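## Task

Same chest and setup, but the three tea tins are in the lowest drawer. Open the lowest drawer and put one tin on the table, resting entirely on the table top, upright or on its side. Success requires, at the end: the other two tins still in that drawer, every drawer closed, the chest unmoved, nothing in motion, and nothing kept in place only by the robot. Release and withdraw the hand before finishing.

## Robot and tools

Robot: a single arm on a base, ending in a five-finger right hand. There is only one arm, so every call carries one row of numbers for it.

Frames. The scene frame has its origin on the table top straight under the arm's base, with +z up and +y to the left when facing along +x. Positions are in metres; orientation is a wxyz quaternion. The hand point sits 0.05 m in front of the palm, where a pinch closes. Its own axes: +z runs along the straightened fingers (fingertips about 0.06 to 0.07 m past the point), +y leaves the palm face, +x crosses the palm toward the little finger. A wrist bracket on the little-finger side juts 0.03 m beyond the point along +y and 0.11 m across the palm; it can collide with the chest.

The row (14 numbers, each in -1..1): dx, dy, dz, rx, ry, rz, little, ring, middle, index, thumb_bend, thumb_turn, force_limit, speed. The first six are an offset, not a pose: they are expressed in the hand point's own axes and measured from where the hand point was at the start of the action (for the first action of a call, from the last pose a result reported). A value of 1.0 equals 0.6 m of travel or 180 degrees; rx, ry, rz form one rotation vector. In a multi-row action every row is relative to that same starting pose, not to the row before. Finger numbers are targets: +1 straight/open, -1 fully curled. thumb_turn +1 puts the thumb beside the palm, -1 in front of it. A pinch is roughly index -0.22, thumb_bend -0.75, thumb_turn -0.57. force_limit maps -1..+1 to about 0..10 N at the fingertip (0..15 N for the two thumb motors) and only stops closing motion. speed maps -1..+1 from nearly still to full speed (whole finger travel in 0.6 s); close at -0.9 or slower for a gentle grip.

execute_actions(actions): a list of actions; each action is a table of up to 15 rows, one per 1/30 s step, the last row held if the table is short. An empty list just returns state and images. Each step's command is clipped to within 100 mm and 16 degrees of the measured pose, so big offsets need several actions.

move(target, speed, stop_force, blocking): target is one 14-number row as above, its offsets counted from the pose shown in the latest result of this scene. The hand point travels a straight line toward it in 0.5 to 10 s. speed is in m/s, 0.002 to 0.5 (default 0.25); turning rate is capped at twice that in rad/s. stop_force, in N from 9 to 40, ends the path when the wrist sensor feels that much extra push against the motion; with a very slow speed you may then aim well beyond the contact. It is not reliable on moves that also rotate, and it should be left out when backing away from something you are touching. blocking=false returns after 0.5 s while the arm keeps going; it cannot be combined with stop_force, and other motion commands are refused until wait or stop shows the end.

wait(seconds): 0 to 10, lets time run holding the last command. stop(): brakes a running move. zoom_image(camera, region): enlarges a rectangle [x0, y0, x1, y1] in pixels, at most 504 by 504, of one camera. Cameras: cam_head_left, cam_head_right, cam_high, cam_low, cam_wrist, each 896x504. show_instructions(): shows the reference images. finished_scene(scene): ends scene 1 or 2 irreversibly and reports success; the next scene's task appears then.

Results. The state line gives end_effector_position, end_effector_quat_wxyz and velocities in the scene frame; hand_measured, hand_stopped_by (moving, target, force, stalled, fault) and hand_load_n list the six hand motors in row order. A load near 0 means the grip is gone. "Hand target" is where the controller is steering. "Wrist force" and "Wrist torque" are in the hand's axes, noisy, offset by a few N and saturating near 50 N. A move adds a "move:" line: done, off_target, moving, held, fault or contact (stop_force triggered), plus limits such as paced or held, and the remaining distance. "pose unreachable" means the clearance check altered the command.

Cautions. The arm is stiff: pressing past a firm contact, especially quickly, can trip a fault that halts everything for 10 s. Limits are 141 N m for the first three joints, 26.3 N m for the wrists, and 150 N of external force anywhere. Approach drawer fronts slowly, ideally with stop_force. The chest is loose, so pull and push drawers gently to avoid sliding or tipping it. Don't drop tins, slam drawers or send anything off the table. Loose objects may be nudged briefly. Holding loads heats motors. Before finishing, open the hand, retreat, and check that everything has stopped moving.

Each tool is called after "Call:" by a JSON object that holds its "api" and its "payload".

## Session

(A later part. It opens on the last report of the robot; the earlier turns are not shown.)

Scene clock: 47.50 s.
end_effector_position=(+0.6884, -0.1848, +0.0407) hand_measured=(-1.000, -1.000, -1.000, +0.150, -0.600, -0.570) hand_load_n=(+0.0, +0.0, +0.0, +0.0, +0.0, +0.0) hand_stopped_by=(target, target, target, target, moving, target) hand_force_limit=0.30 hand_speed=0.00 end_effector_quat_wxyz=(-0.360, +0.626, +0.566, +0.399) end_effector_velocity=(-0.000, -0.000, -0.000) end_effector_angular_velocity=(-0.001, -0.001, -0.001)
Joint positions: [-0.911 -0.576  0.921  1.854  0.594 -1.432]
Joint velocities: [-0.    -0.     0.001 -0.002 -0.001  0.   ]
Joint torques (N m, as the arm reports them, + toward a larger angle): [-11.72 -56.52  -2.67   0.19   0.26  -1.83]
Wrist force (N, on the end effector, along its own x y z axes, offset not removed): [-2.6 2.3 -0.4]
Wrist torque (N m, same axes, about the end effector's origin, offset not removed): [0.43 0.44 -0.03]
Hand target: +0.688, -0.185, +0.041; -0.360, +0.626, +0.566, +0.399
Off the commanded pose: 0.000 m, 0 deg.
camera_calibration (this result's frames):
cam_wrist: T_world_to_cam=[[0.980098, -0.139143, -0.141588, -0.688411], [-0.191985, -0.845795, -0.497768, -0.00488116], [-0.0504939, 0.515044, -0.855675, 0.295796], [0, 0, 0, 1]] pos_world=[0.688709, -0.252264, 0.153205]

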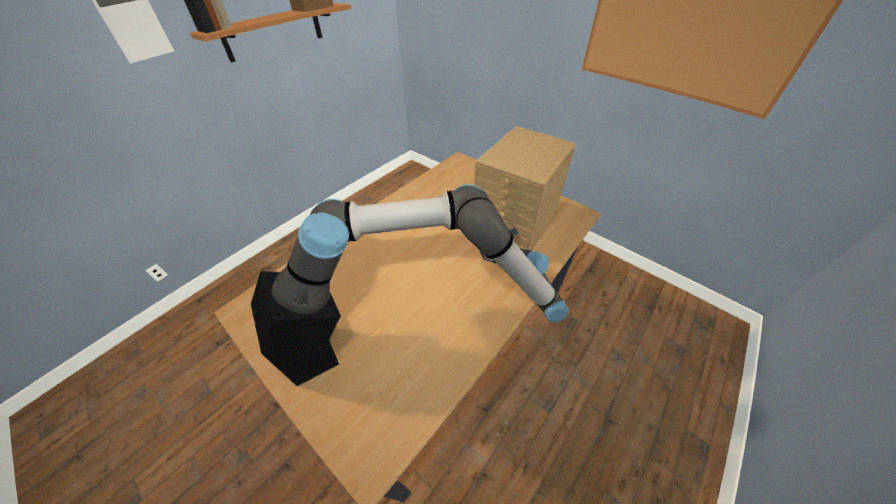

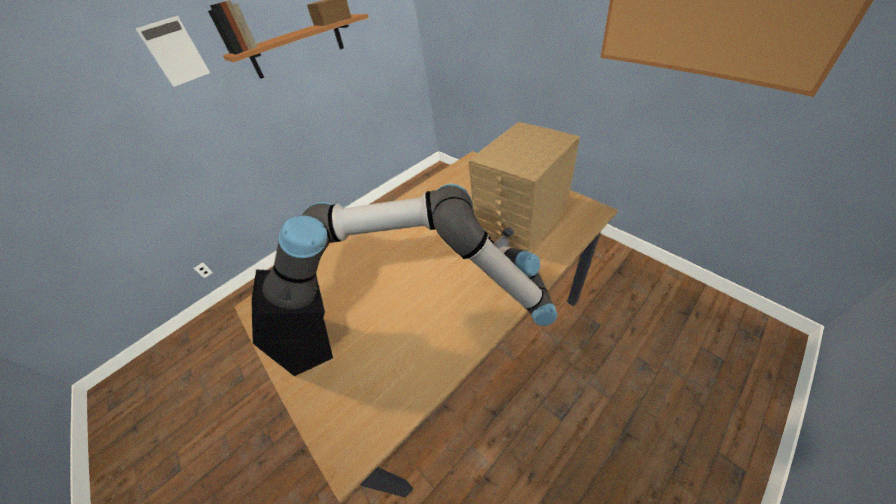

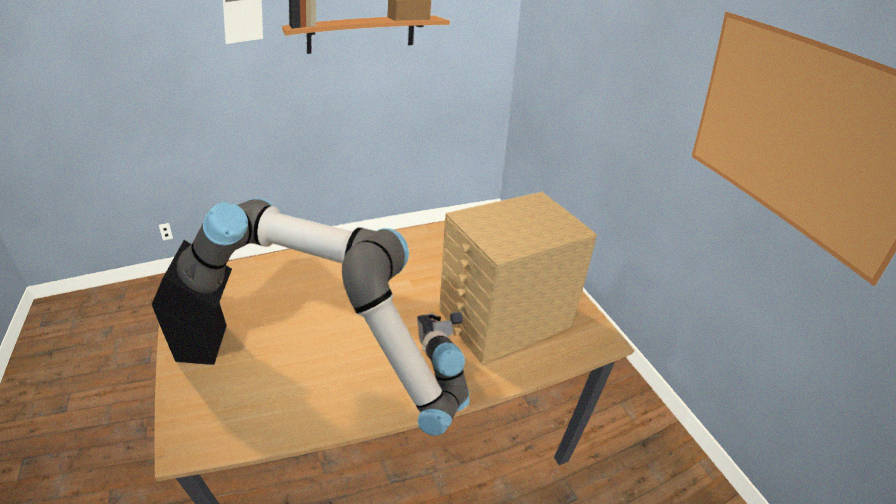

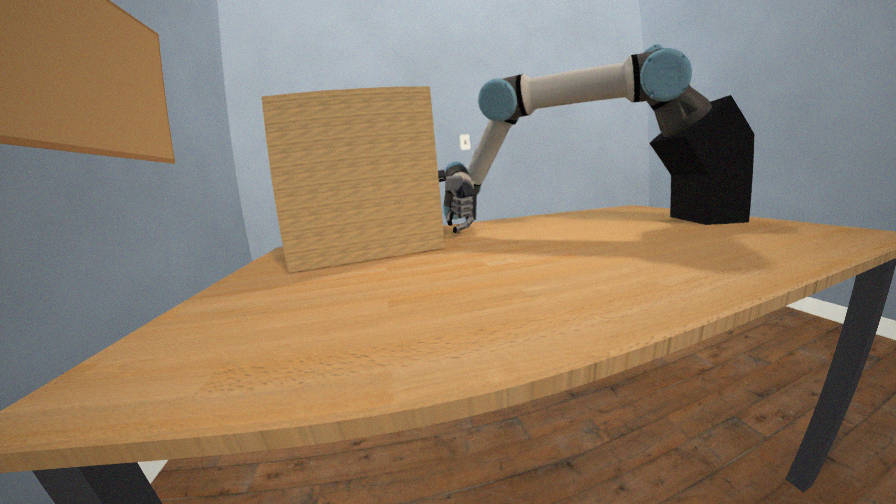

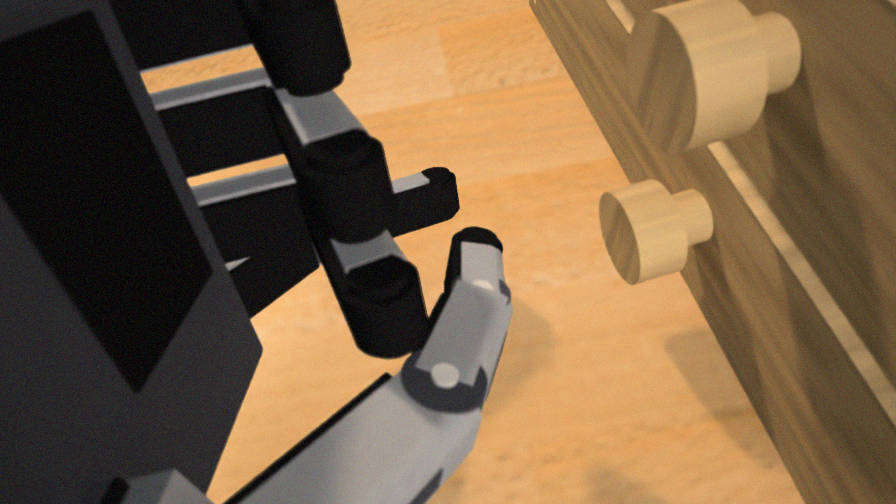

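Call:
{"api": "move", "payload": {"target": [0.014,-0.033,-0.01,-0.176,0,0.082,-1,-1,-1,0.2,-0.3,-0.57,0.3,0], "speed": 0.1}}

Scene clock: 54.27 s.
end_effector_position=(+0.6685, -0.1851, +0.0512) hand_measured=(-1.000, -1.000, -1.000, +0.200, -0.300, -0.570) hand_load_n=(+0.0, +0.0, +0.0, +0.0, +0.0, +0.0) hand_stopped_by=(target, target, target, target, target, target) hand_force_limit=0.30 hand_speed=0.00 end_effector_quat_wxyz=(-0.228, +0.764, +0.354, +0.489) end_effector_velocity=(-0.000, +0.001, +0.000) end_effector_angular_velocity=(-0.021, +0.006, -0.027)
Joint positions: [-0.952 -0.833  1.412  0.797  0.133 -0.391]
Joint velocities: [ 0.006 -0.067  0.036 -0.267  0.009  0.299]
Joint torques (N m, as the arm reports them, + toward a larger angle): [  7.83 -51.58   3.87   0.07   1.4    1.81]
Wrist force (N, on the end effector, along its own x y z axes, offset not removed): [-2.3 1.7 -0.5]
Wrist torque (N m, same axes, about the end effector's origin, offset not removed): [0.36 0.48 -0.03]
Hand target: +0.669, -0.185, +0.051; -0.226, +0.765, +0.353, +0.488
Off the commanded pose: 0.001 m, 1 deg.
move: done
camera_calibration (this result's frames):
cam_wrist: T_world_to_cam=[[0.731087, -0.666795, -0.144554, -0.598553], [-0.634634, -0.586804, -0.502892, 0.340373], [0.250501, 0.459396, -0.852176, 0.0921976], [0, 0, 0, 1]] pos_world=[0.630511, -0.241735, 0.163216]

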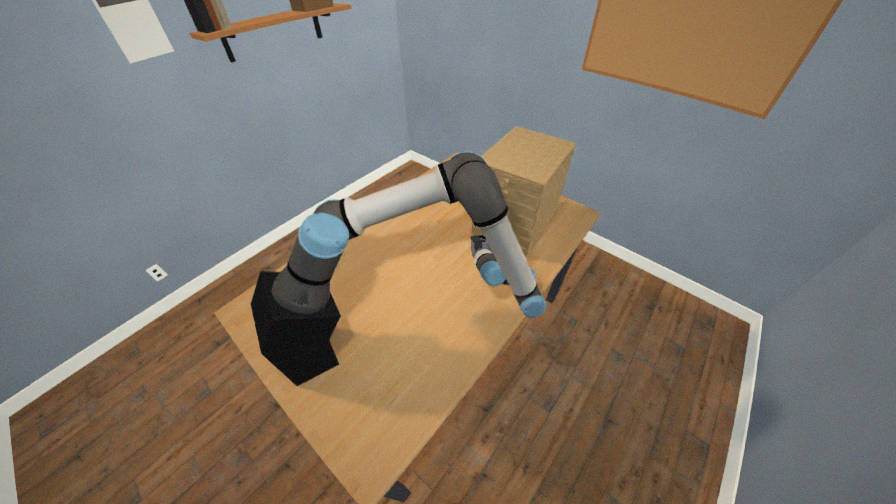

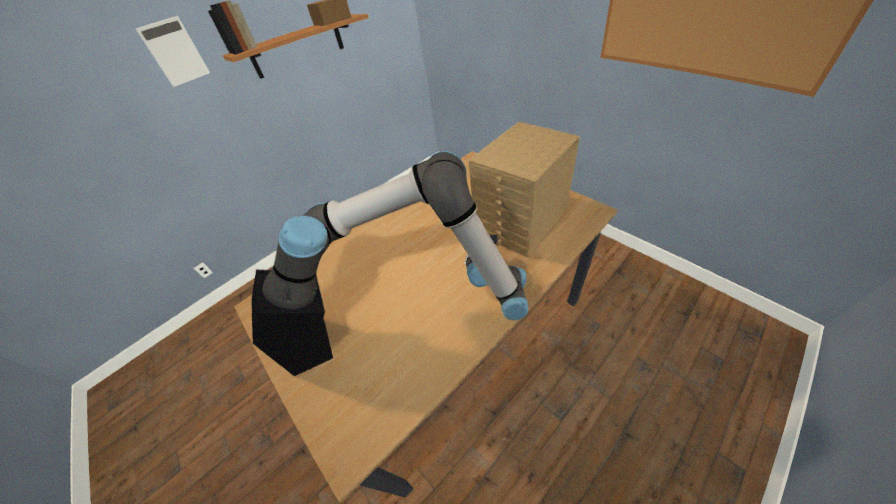

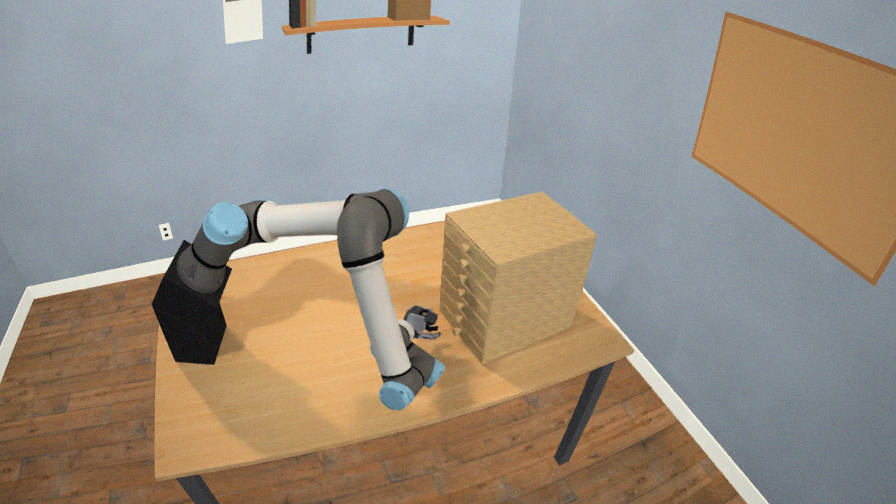

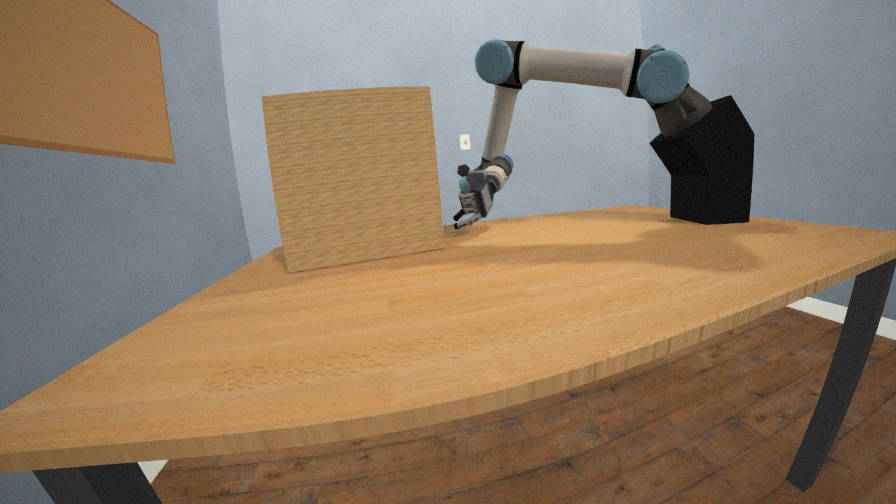

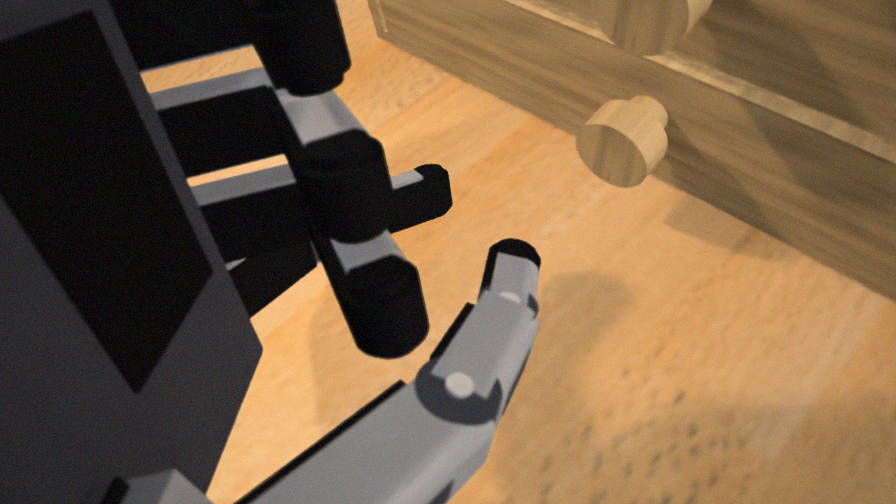

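Call:
{"api": "move", "payload": {"target": [-0.021,0.028,0.0455,0,0,0,-1,-1,-1,0.3,0.2,-0.57,0.3,0], "speed": 0.03}}

Call:
{"api": "zoom_image", "payload": {"camera": "cam_low", "region": [400,130,560,260]}}

Scene clock: 59.50 s.
end_effector_position=(+0.6936, -0.1810, +0.0284) hand_measured=(-1.000, -1.000, -1.000, +0.300, +0.200, -0.570) hand_load_n=(+0.0, +0.0, +0.0, +0.0, +0.0, +0.0) hand_stopped_by=(target, target, target, target, target, target) hand_force_limit=0.30 hand_speed=0.00 end_effector_quat_wxyz=(-0.229, +0.763, +0.355, +0.489) end_effector_velocity=(+0.002, +0.001, -0.001) end_effector_angular_velocity=(-0.002, -0.001, -0.008)
Joint positions: [-0.904 -0.823  1.324  0.574  0.15  -0.087]
Joint velocities: [ 0.005 -0.016  0.011 -0.075  0.003  0.081]
Joint torques (N m, as the arm reports them, + toward a larger angle): [  6.06 -54.04   3.01   0.19   1.24   1.29]
Wrist force (N, on the end effector, along its own x y z axes, offset not removed): [-2.6 1.3 0.3]
Wrist torque (N m, same axes, about the end effector's origin, offset not removed): [0.28 0.43 -0.05]
Hand target: +0.694, -0.181, +0.028; -0.229, +0.764, +0.354, +0.489
Off the commanded pose: 0.000 m, 0 deg.
move: done
camera_calibration (this result's frames):
cam_wrist: T_world_to_cam=[[0.732491, -0.665088, -0.145308, -0.61812], [-0.633488, -0.587741, -0.503243, 0.346311], [0.249298, 0.460672, -0.85184, 0.0656552], [0, 0, 0, 1]] pos_world=[0.655784, -0.237809, 0.140389]

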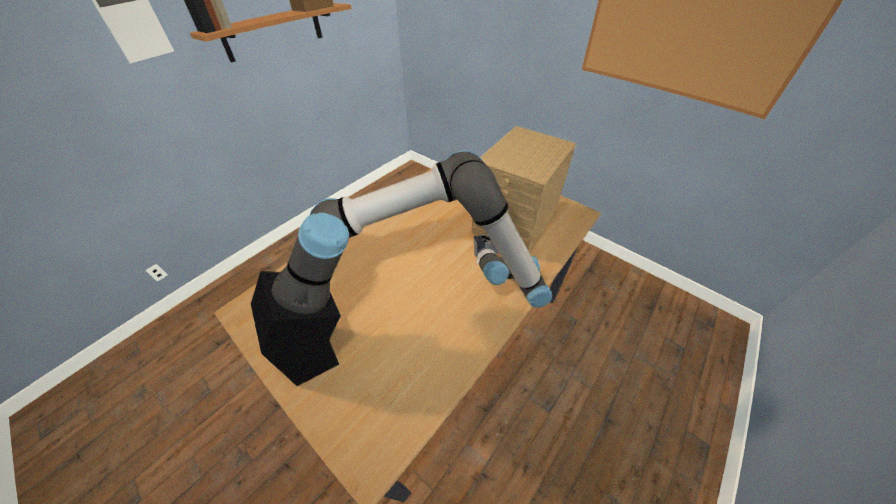

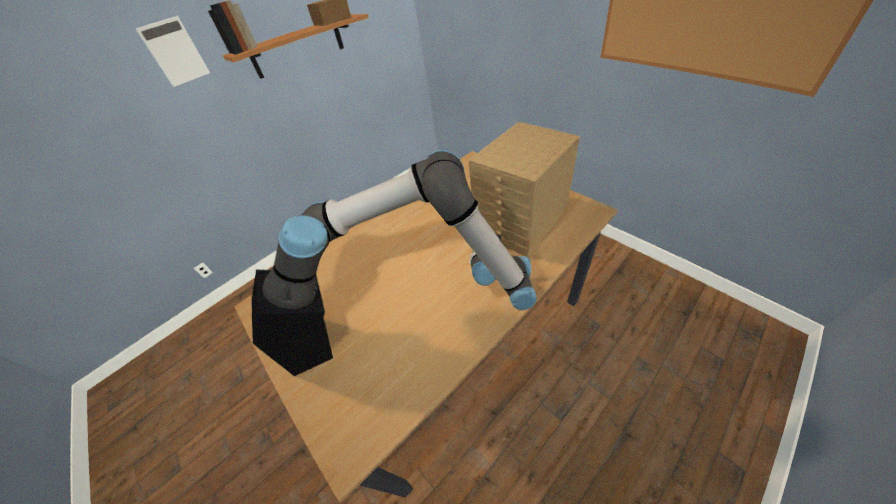

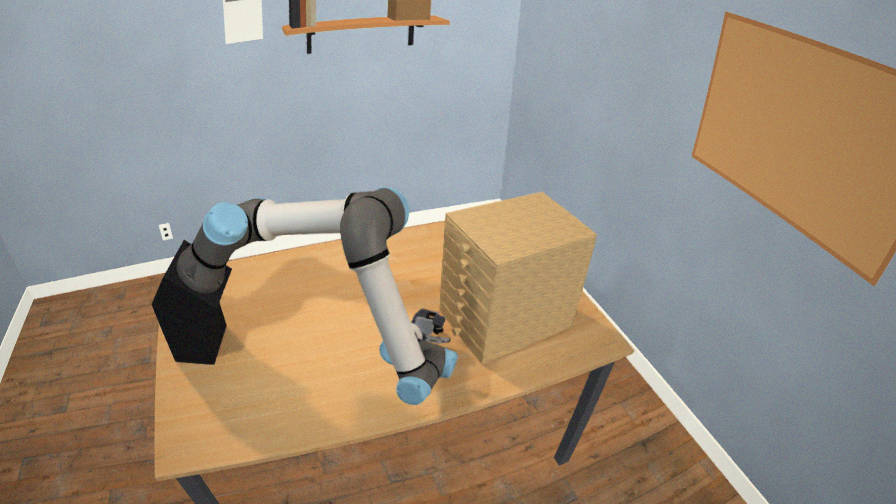

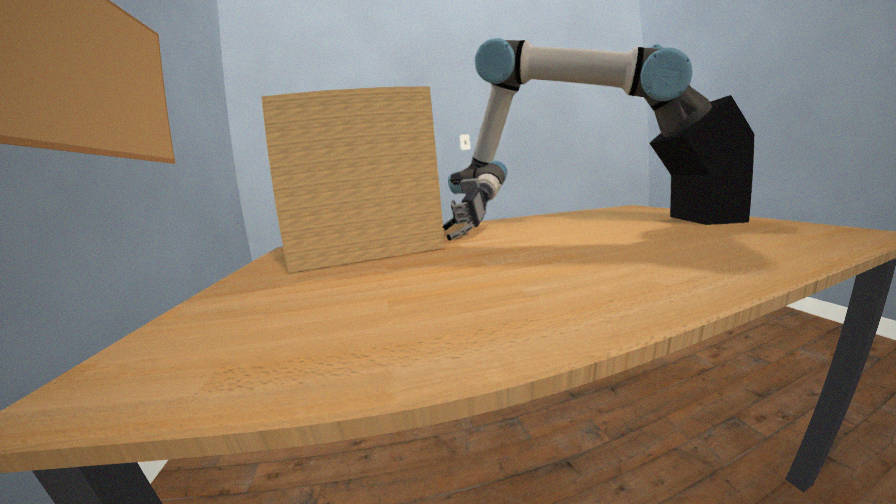

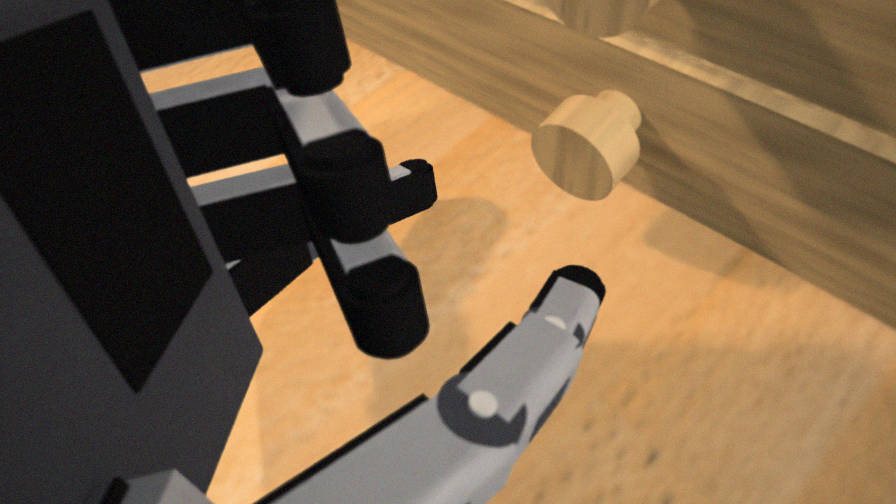

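Region (400, 130, 560, 260) of cam_low's 896x504 image, scaled by 3.150, with more detail than that image has; it fills the top 410 rows of this view, and the rest is white.

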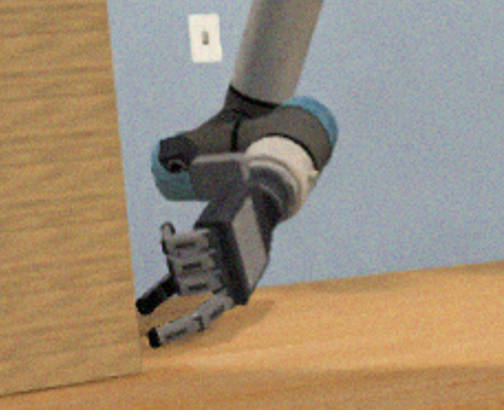

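Call:
{"api": "move", "payload": {"target": [0.009,0.024,0.023,0,0,0,-1,-1,-1,0.3,0.2,-0.62,0.3,0], "speed": 0.015}}

Scene clock: 64.00 s.
end_effector_position=(+0.7139, -0.1790, +0.0275) hand_measured=(-1.000, -1.000, -1.000, +0.300, +0.200, -0.620) hand_load_n=(+0.0, +0.0, +0.0, +0.0, +0.0, +0.0) hand_stopped_by=(target, target, target, target, target, target) hand_force_limit=0.30 hand_speed=0.00 end_effector_quat_wxyz=(-0.230, +0.763, +0.355, +0.489) end_effector_velocity=(+0.002, -0.000, +0.000) end_effector_angular_velocity=(+0.001, +0.001, -0.004)
Joint positions: [-0.878 -0.833  1.279  0.495  0.164  0.048]
Joint velocities: [ 0.002 -0.005  0.    -0.023  0.001  0.031]
Joint torques (N m, as the arm reports them, + toward a larger angle): [  8.77 -53.93 -15.59   0.38   1.3    1.43]
Wrist force (N, on the end effector, along its own x y z axes, offset not removed): [-1.1 1.3 -0.5]
Wrist torque (N m, same axes, about the end effector's origin, offset not removed): [0.31 0.20 0.04]
Hand target: +0.714, -0.179, +0.027; -0.230, +0.763, +0.355, +0.489
Off the commanded pose: 0.000 m, 0 deg.
move: done
camera_calibration (this result's frames):
cam_wrist: T_world_to_cam=[[0.73291, -0.664573, -0.14555, -0.631905], [-0.633178, -0.588068, -0.503252, 0.359598], [0.248854, 0.460998, -0.851794, 0.0592683], [0, 0, 0, 1]] pos_world=[0.67607, -0.235802, 0.139479]

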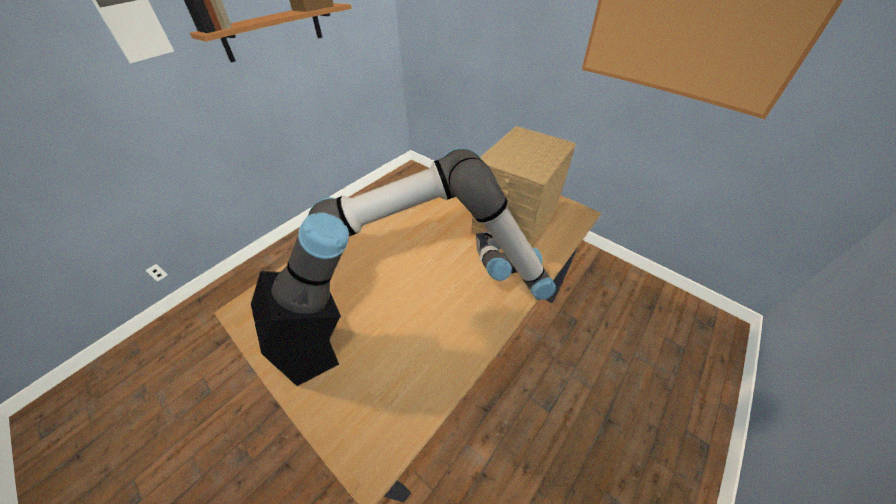

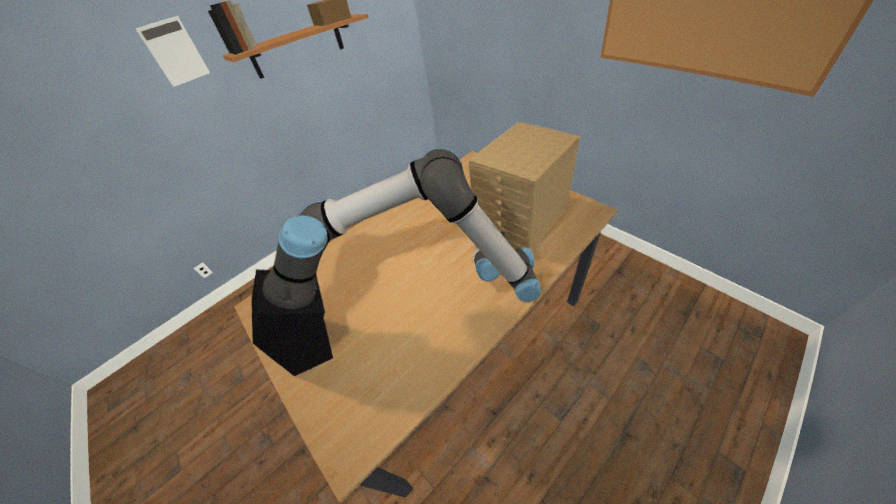

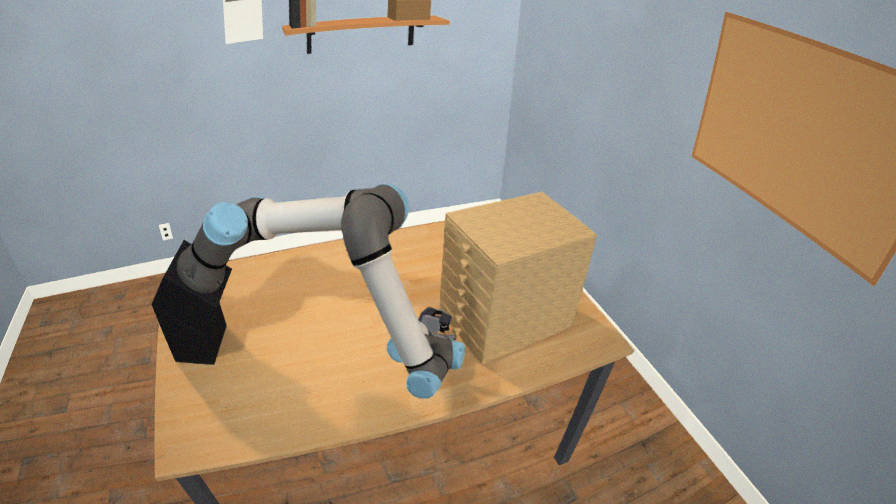

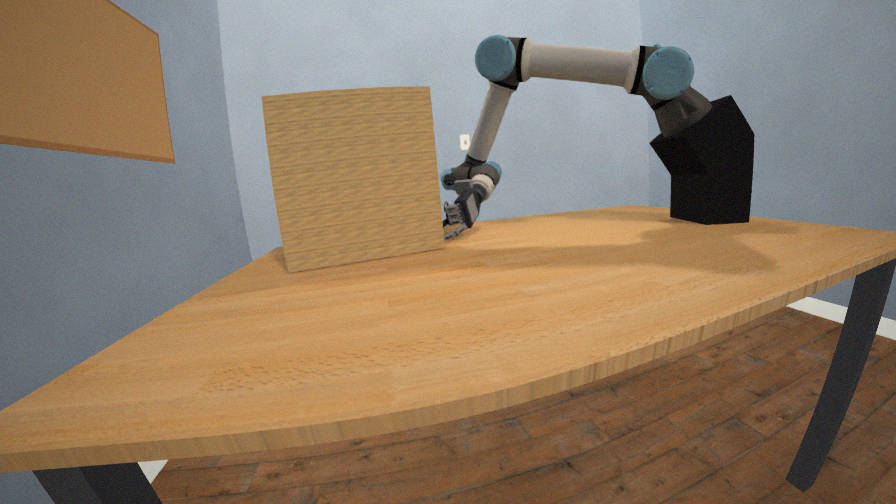

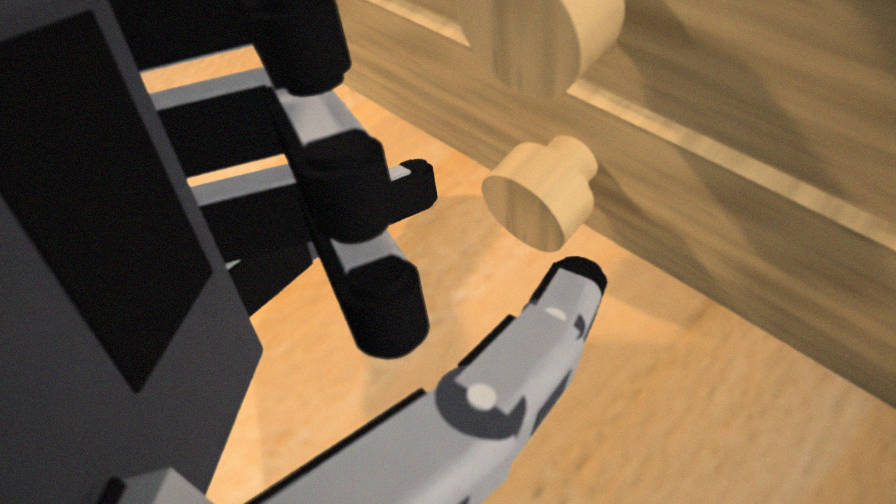

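Call:
{"api": "move", "payload": {"target": [0.009,0.0205,0.012,0,0,0,-1,-1,-1,0.3,0.2,-0.62,0.3,0], "speed": 0.008, "stop_force": 9}}

Scene clock: 68.13 s.
end_effector_position=(+0.7287, -0.1801, +0.0293) hand_measured=(-1.000, -1.000, -1.000, +0.300, +0.200, -0.620) hand_load_n=(+0.0, +0.0, +0.0, +0.5, +0.0, +0.0) hand_stopped_by=(target, target, target, target, target, target) hand_force_limit=0.30 hand_speed=0.00 end_effector_quat_wxyz=(-0.230, +0.763, +0.355, +0.489) end_effector_velocity=(+0.003, -0.001, +0.001) end_effector_angular_velocity=(-0.000, -0.002, -0.000)
Joint positions: [-0.864 -0.834  1.241  0.473  0.172  0.112]
Joint velocities: [ 0.002 -0.001 -0.006 -0.006 -0.     0.011]
Joint torques (N m, as the arm reports them, + toward a larger angle): [ 10.01 -56.23 -18.07   0.64   1.24   1.38]
Wrist force (N, on the end effector, along its own x y z axes, offset not removed): [-3.2 -1.9 -1.1]
Wrist torque (N m, same axes, about the end effector's origin, offset not removed): [0.10 0.39 -0.11]
Hand target: +0.729, -0.180, +0.029; -0.230, +0.763, +0.355, +0.489
Off the commanded pose: 0.000 m, 0 deg.
move: done
camera_calibration (this result's frames):
cam_wrist: T_world_to_cam=[[0.733015, -0.664439, -0.145635, -0.643296], [-0.633113, -0.588156, -0.50323, 0.369135], [0.24871, 0.461078, -0.851793, 0.0577603], [0, 0, 0, 1]] pos_world=[0.690884, -0.236954, 0.141273]

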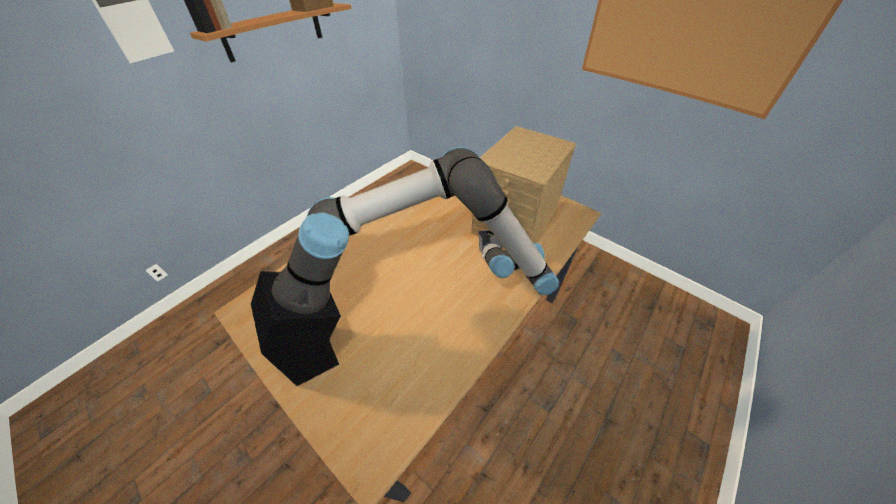

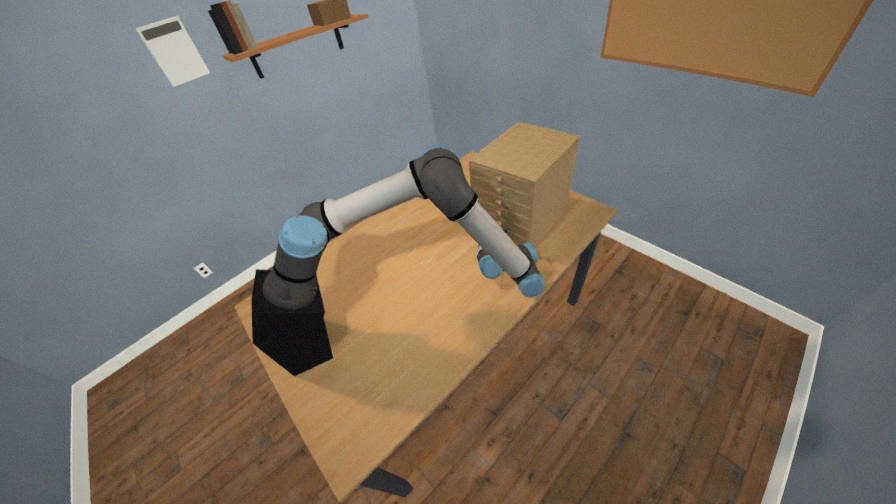

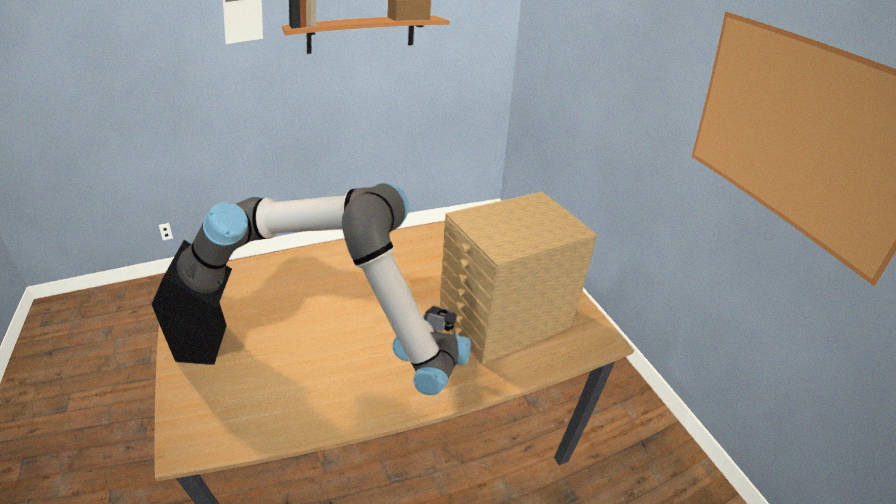

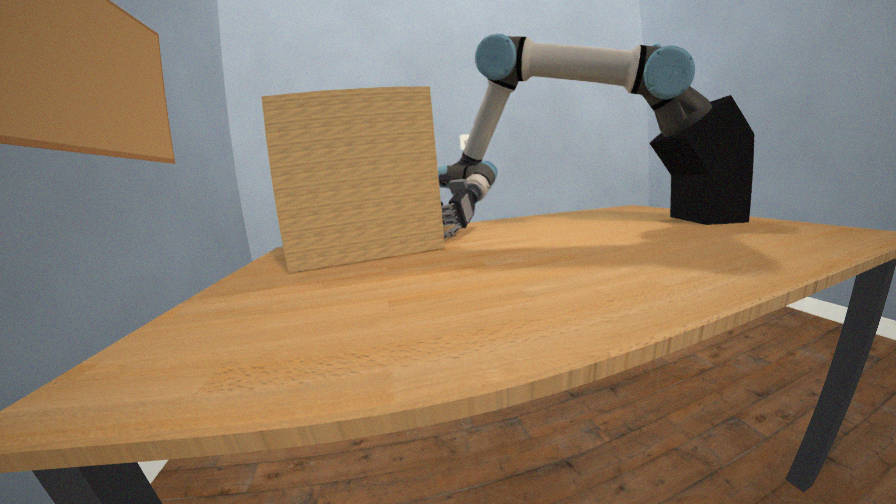

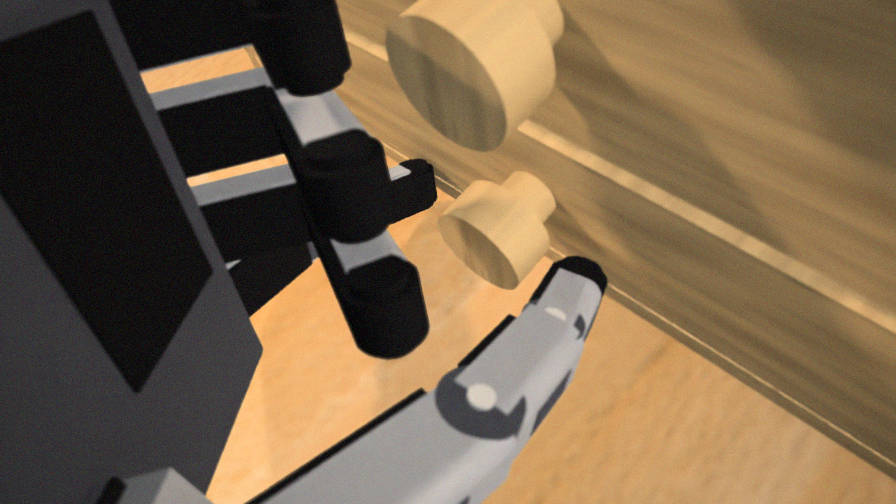

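Call:
{"api": "execute_actions", "payload": {"actions": [[[0,0,0,0,0,0,-1,-1,-1,-0.2,-0.6,-0.62,0.0,-0.7]],[[0,0,0,0,0,0,-1,-1,-1,-0.2,-0.6,-0.62,0.0,-0.7]],[[0,0,0,0,0,0,-1,-1,-1,-0.2,-0.6,-0.62,0.0,-0.7]]]}}

Scene clock: 70.70 s.
end_effector_position=(+0.7287, -0.1800, +0.0294) hand_measured=(-1.000, -1.000, -1.000, -0.064, -0.072, -0.620) hand_load_n=(+0.0, +0.0, +0.0, +7.5, +7.5, +1.0) hand_stopped_by=(target, target, target, force, force, target) hand_force_limit=0.00 hand_speed=-0.70 end_effector_quat_wxyz=(-0.230, +0.763, +0.355, +0.489) end_effector_velocity=(+0.000, +0.001, +0.000) end_effector_angular_velocity=(+0.000, -0.001, +0.001)
Joint positions: [-0.864 -0.835  1.241  0.473  0.172  0.112]
Joint velocities: [ 0.001 -0.     0.    -0.001 -0.    -0.   ]
Joint torques (N m, as the arm reports them, + toward a larger angle): [ -8.13 -48.29   0.23   2.16  -2.12  -1.07]
Wrist force (N, on the end effector, along its own x y z axes, offset not removed): [-2.8 1.1 0.2]
Wrist torque (N m, same axes, about the end effector's origin, offset not removed): [0.43 0.24 0.10]
Hand target: +0.729, -0.180, +0.029; -0.230, +0.763, +0.355, +0.489
Off the commanded pose: 0.000 m, 0 deg.
camera_calibration (this result's frames):
cam_wrist: T_world_to_cam=[[0.733104, -0.664362, -0.145536, -0.643343], [-0.632997, -0.588247, -0.50327, 0.369153], [0.248742, 0.461073, -0.851786, 0.0577437], [0, 0, 0, 1]] pos_world=[0.690947, -0.236884, 0.141339]

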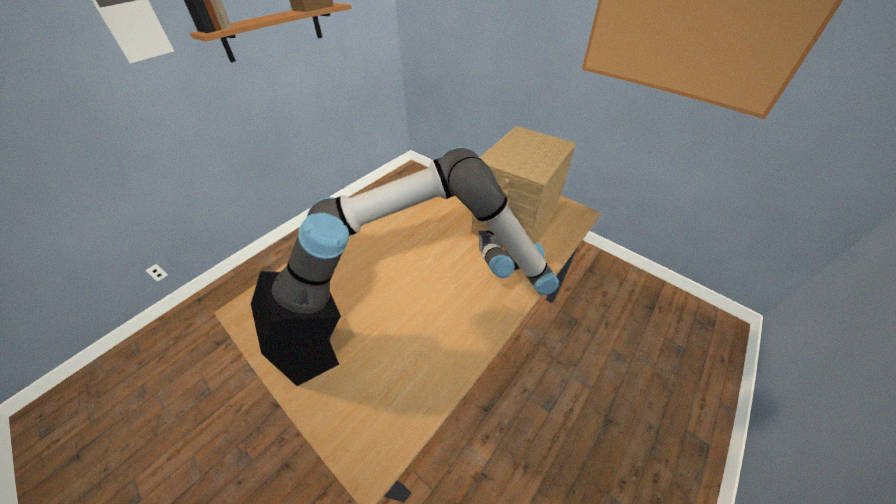

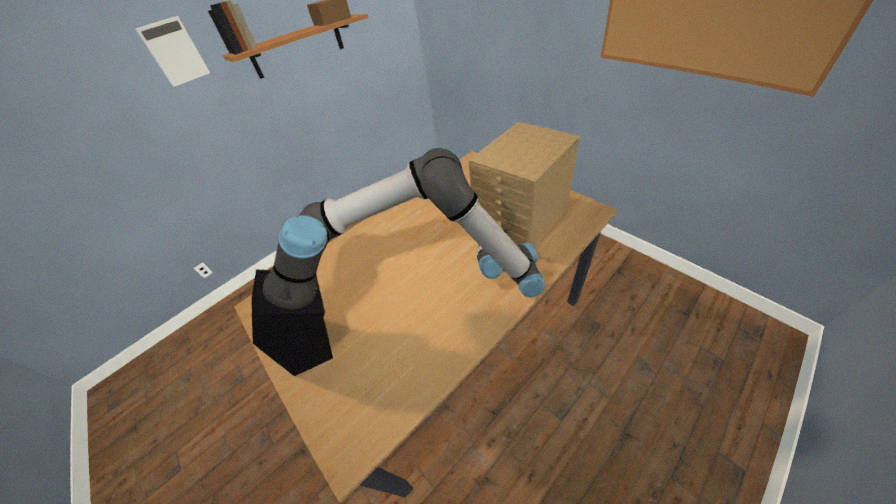

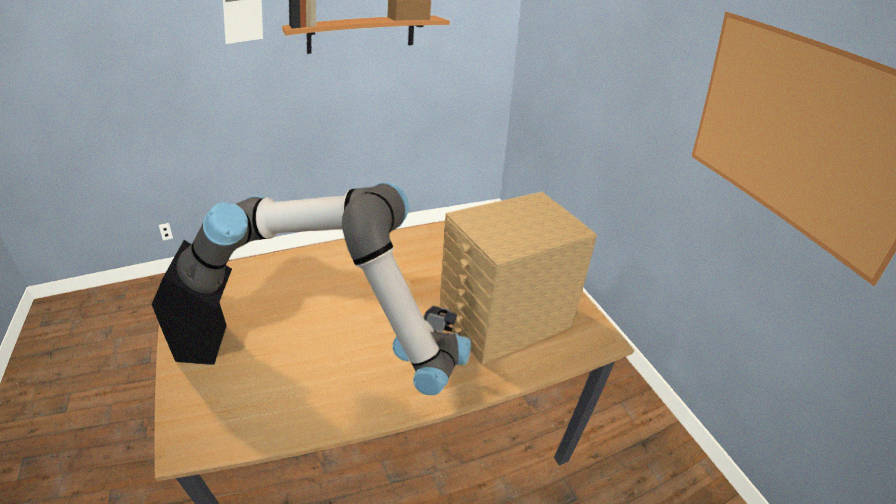

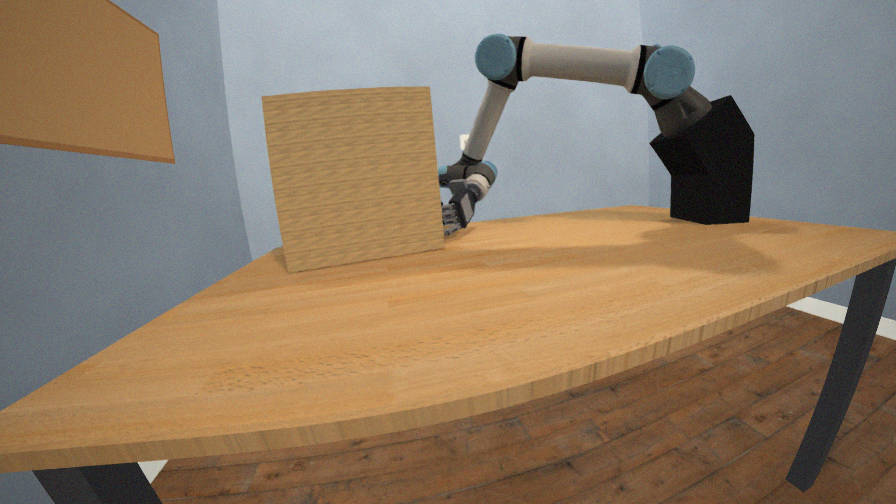

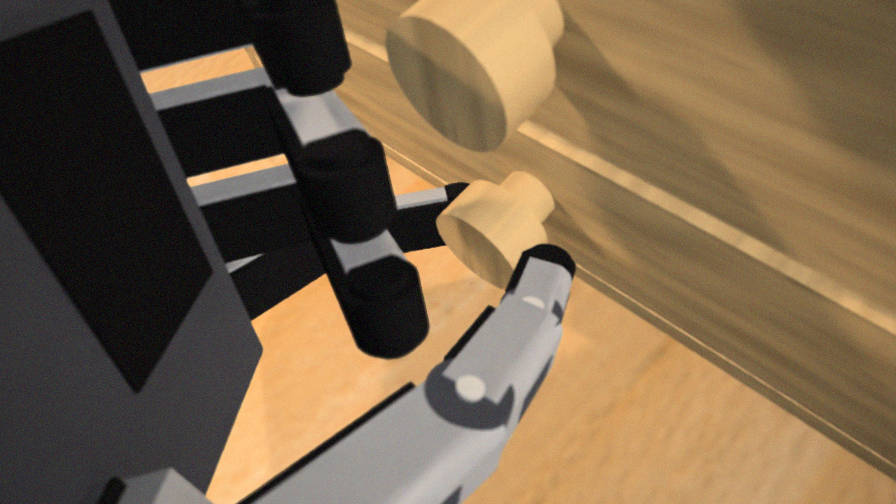

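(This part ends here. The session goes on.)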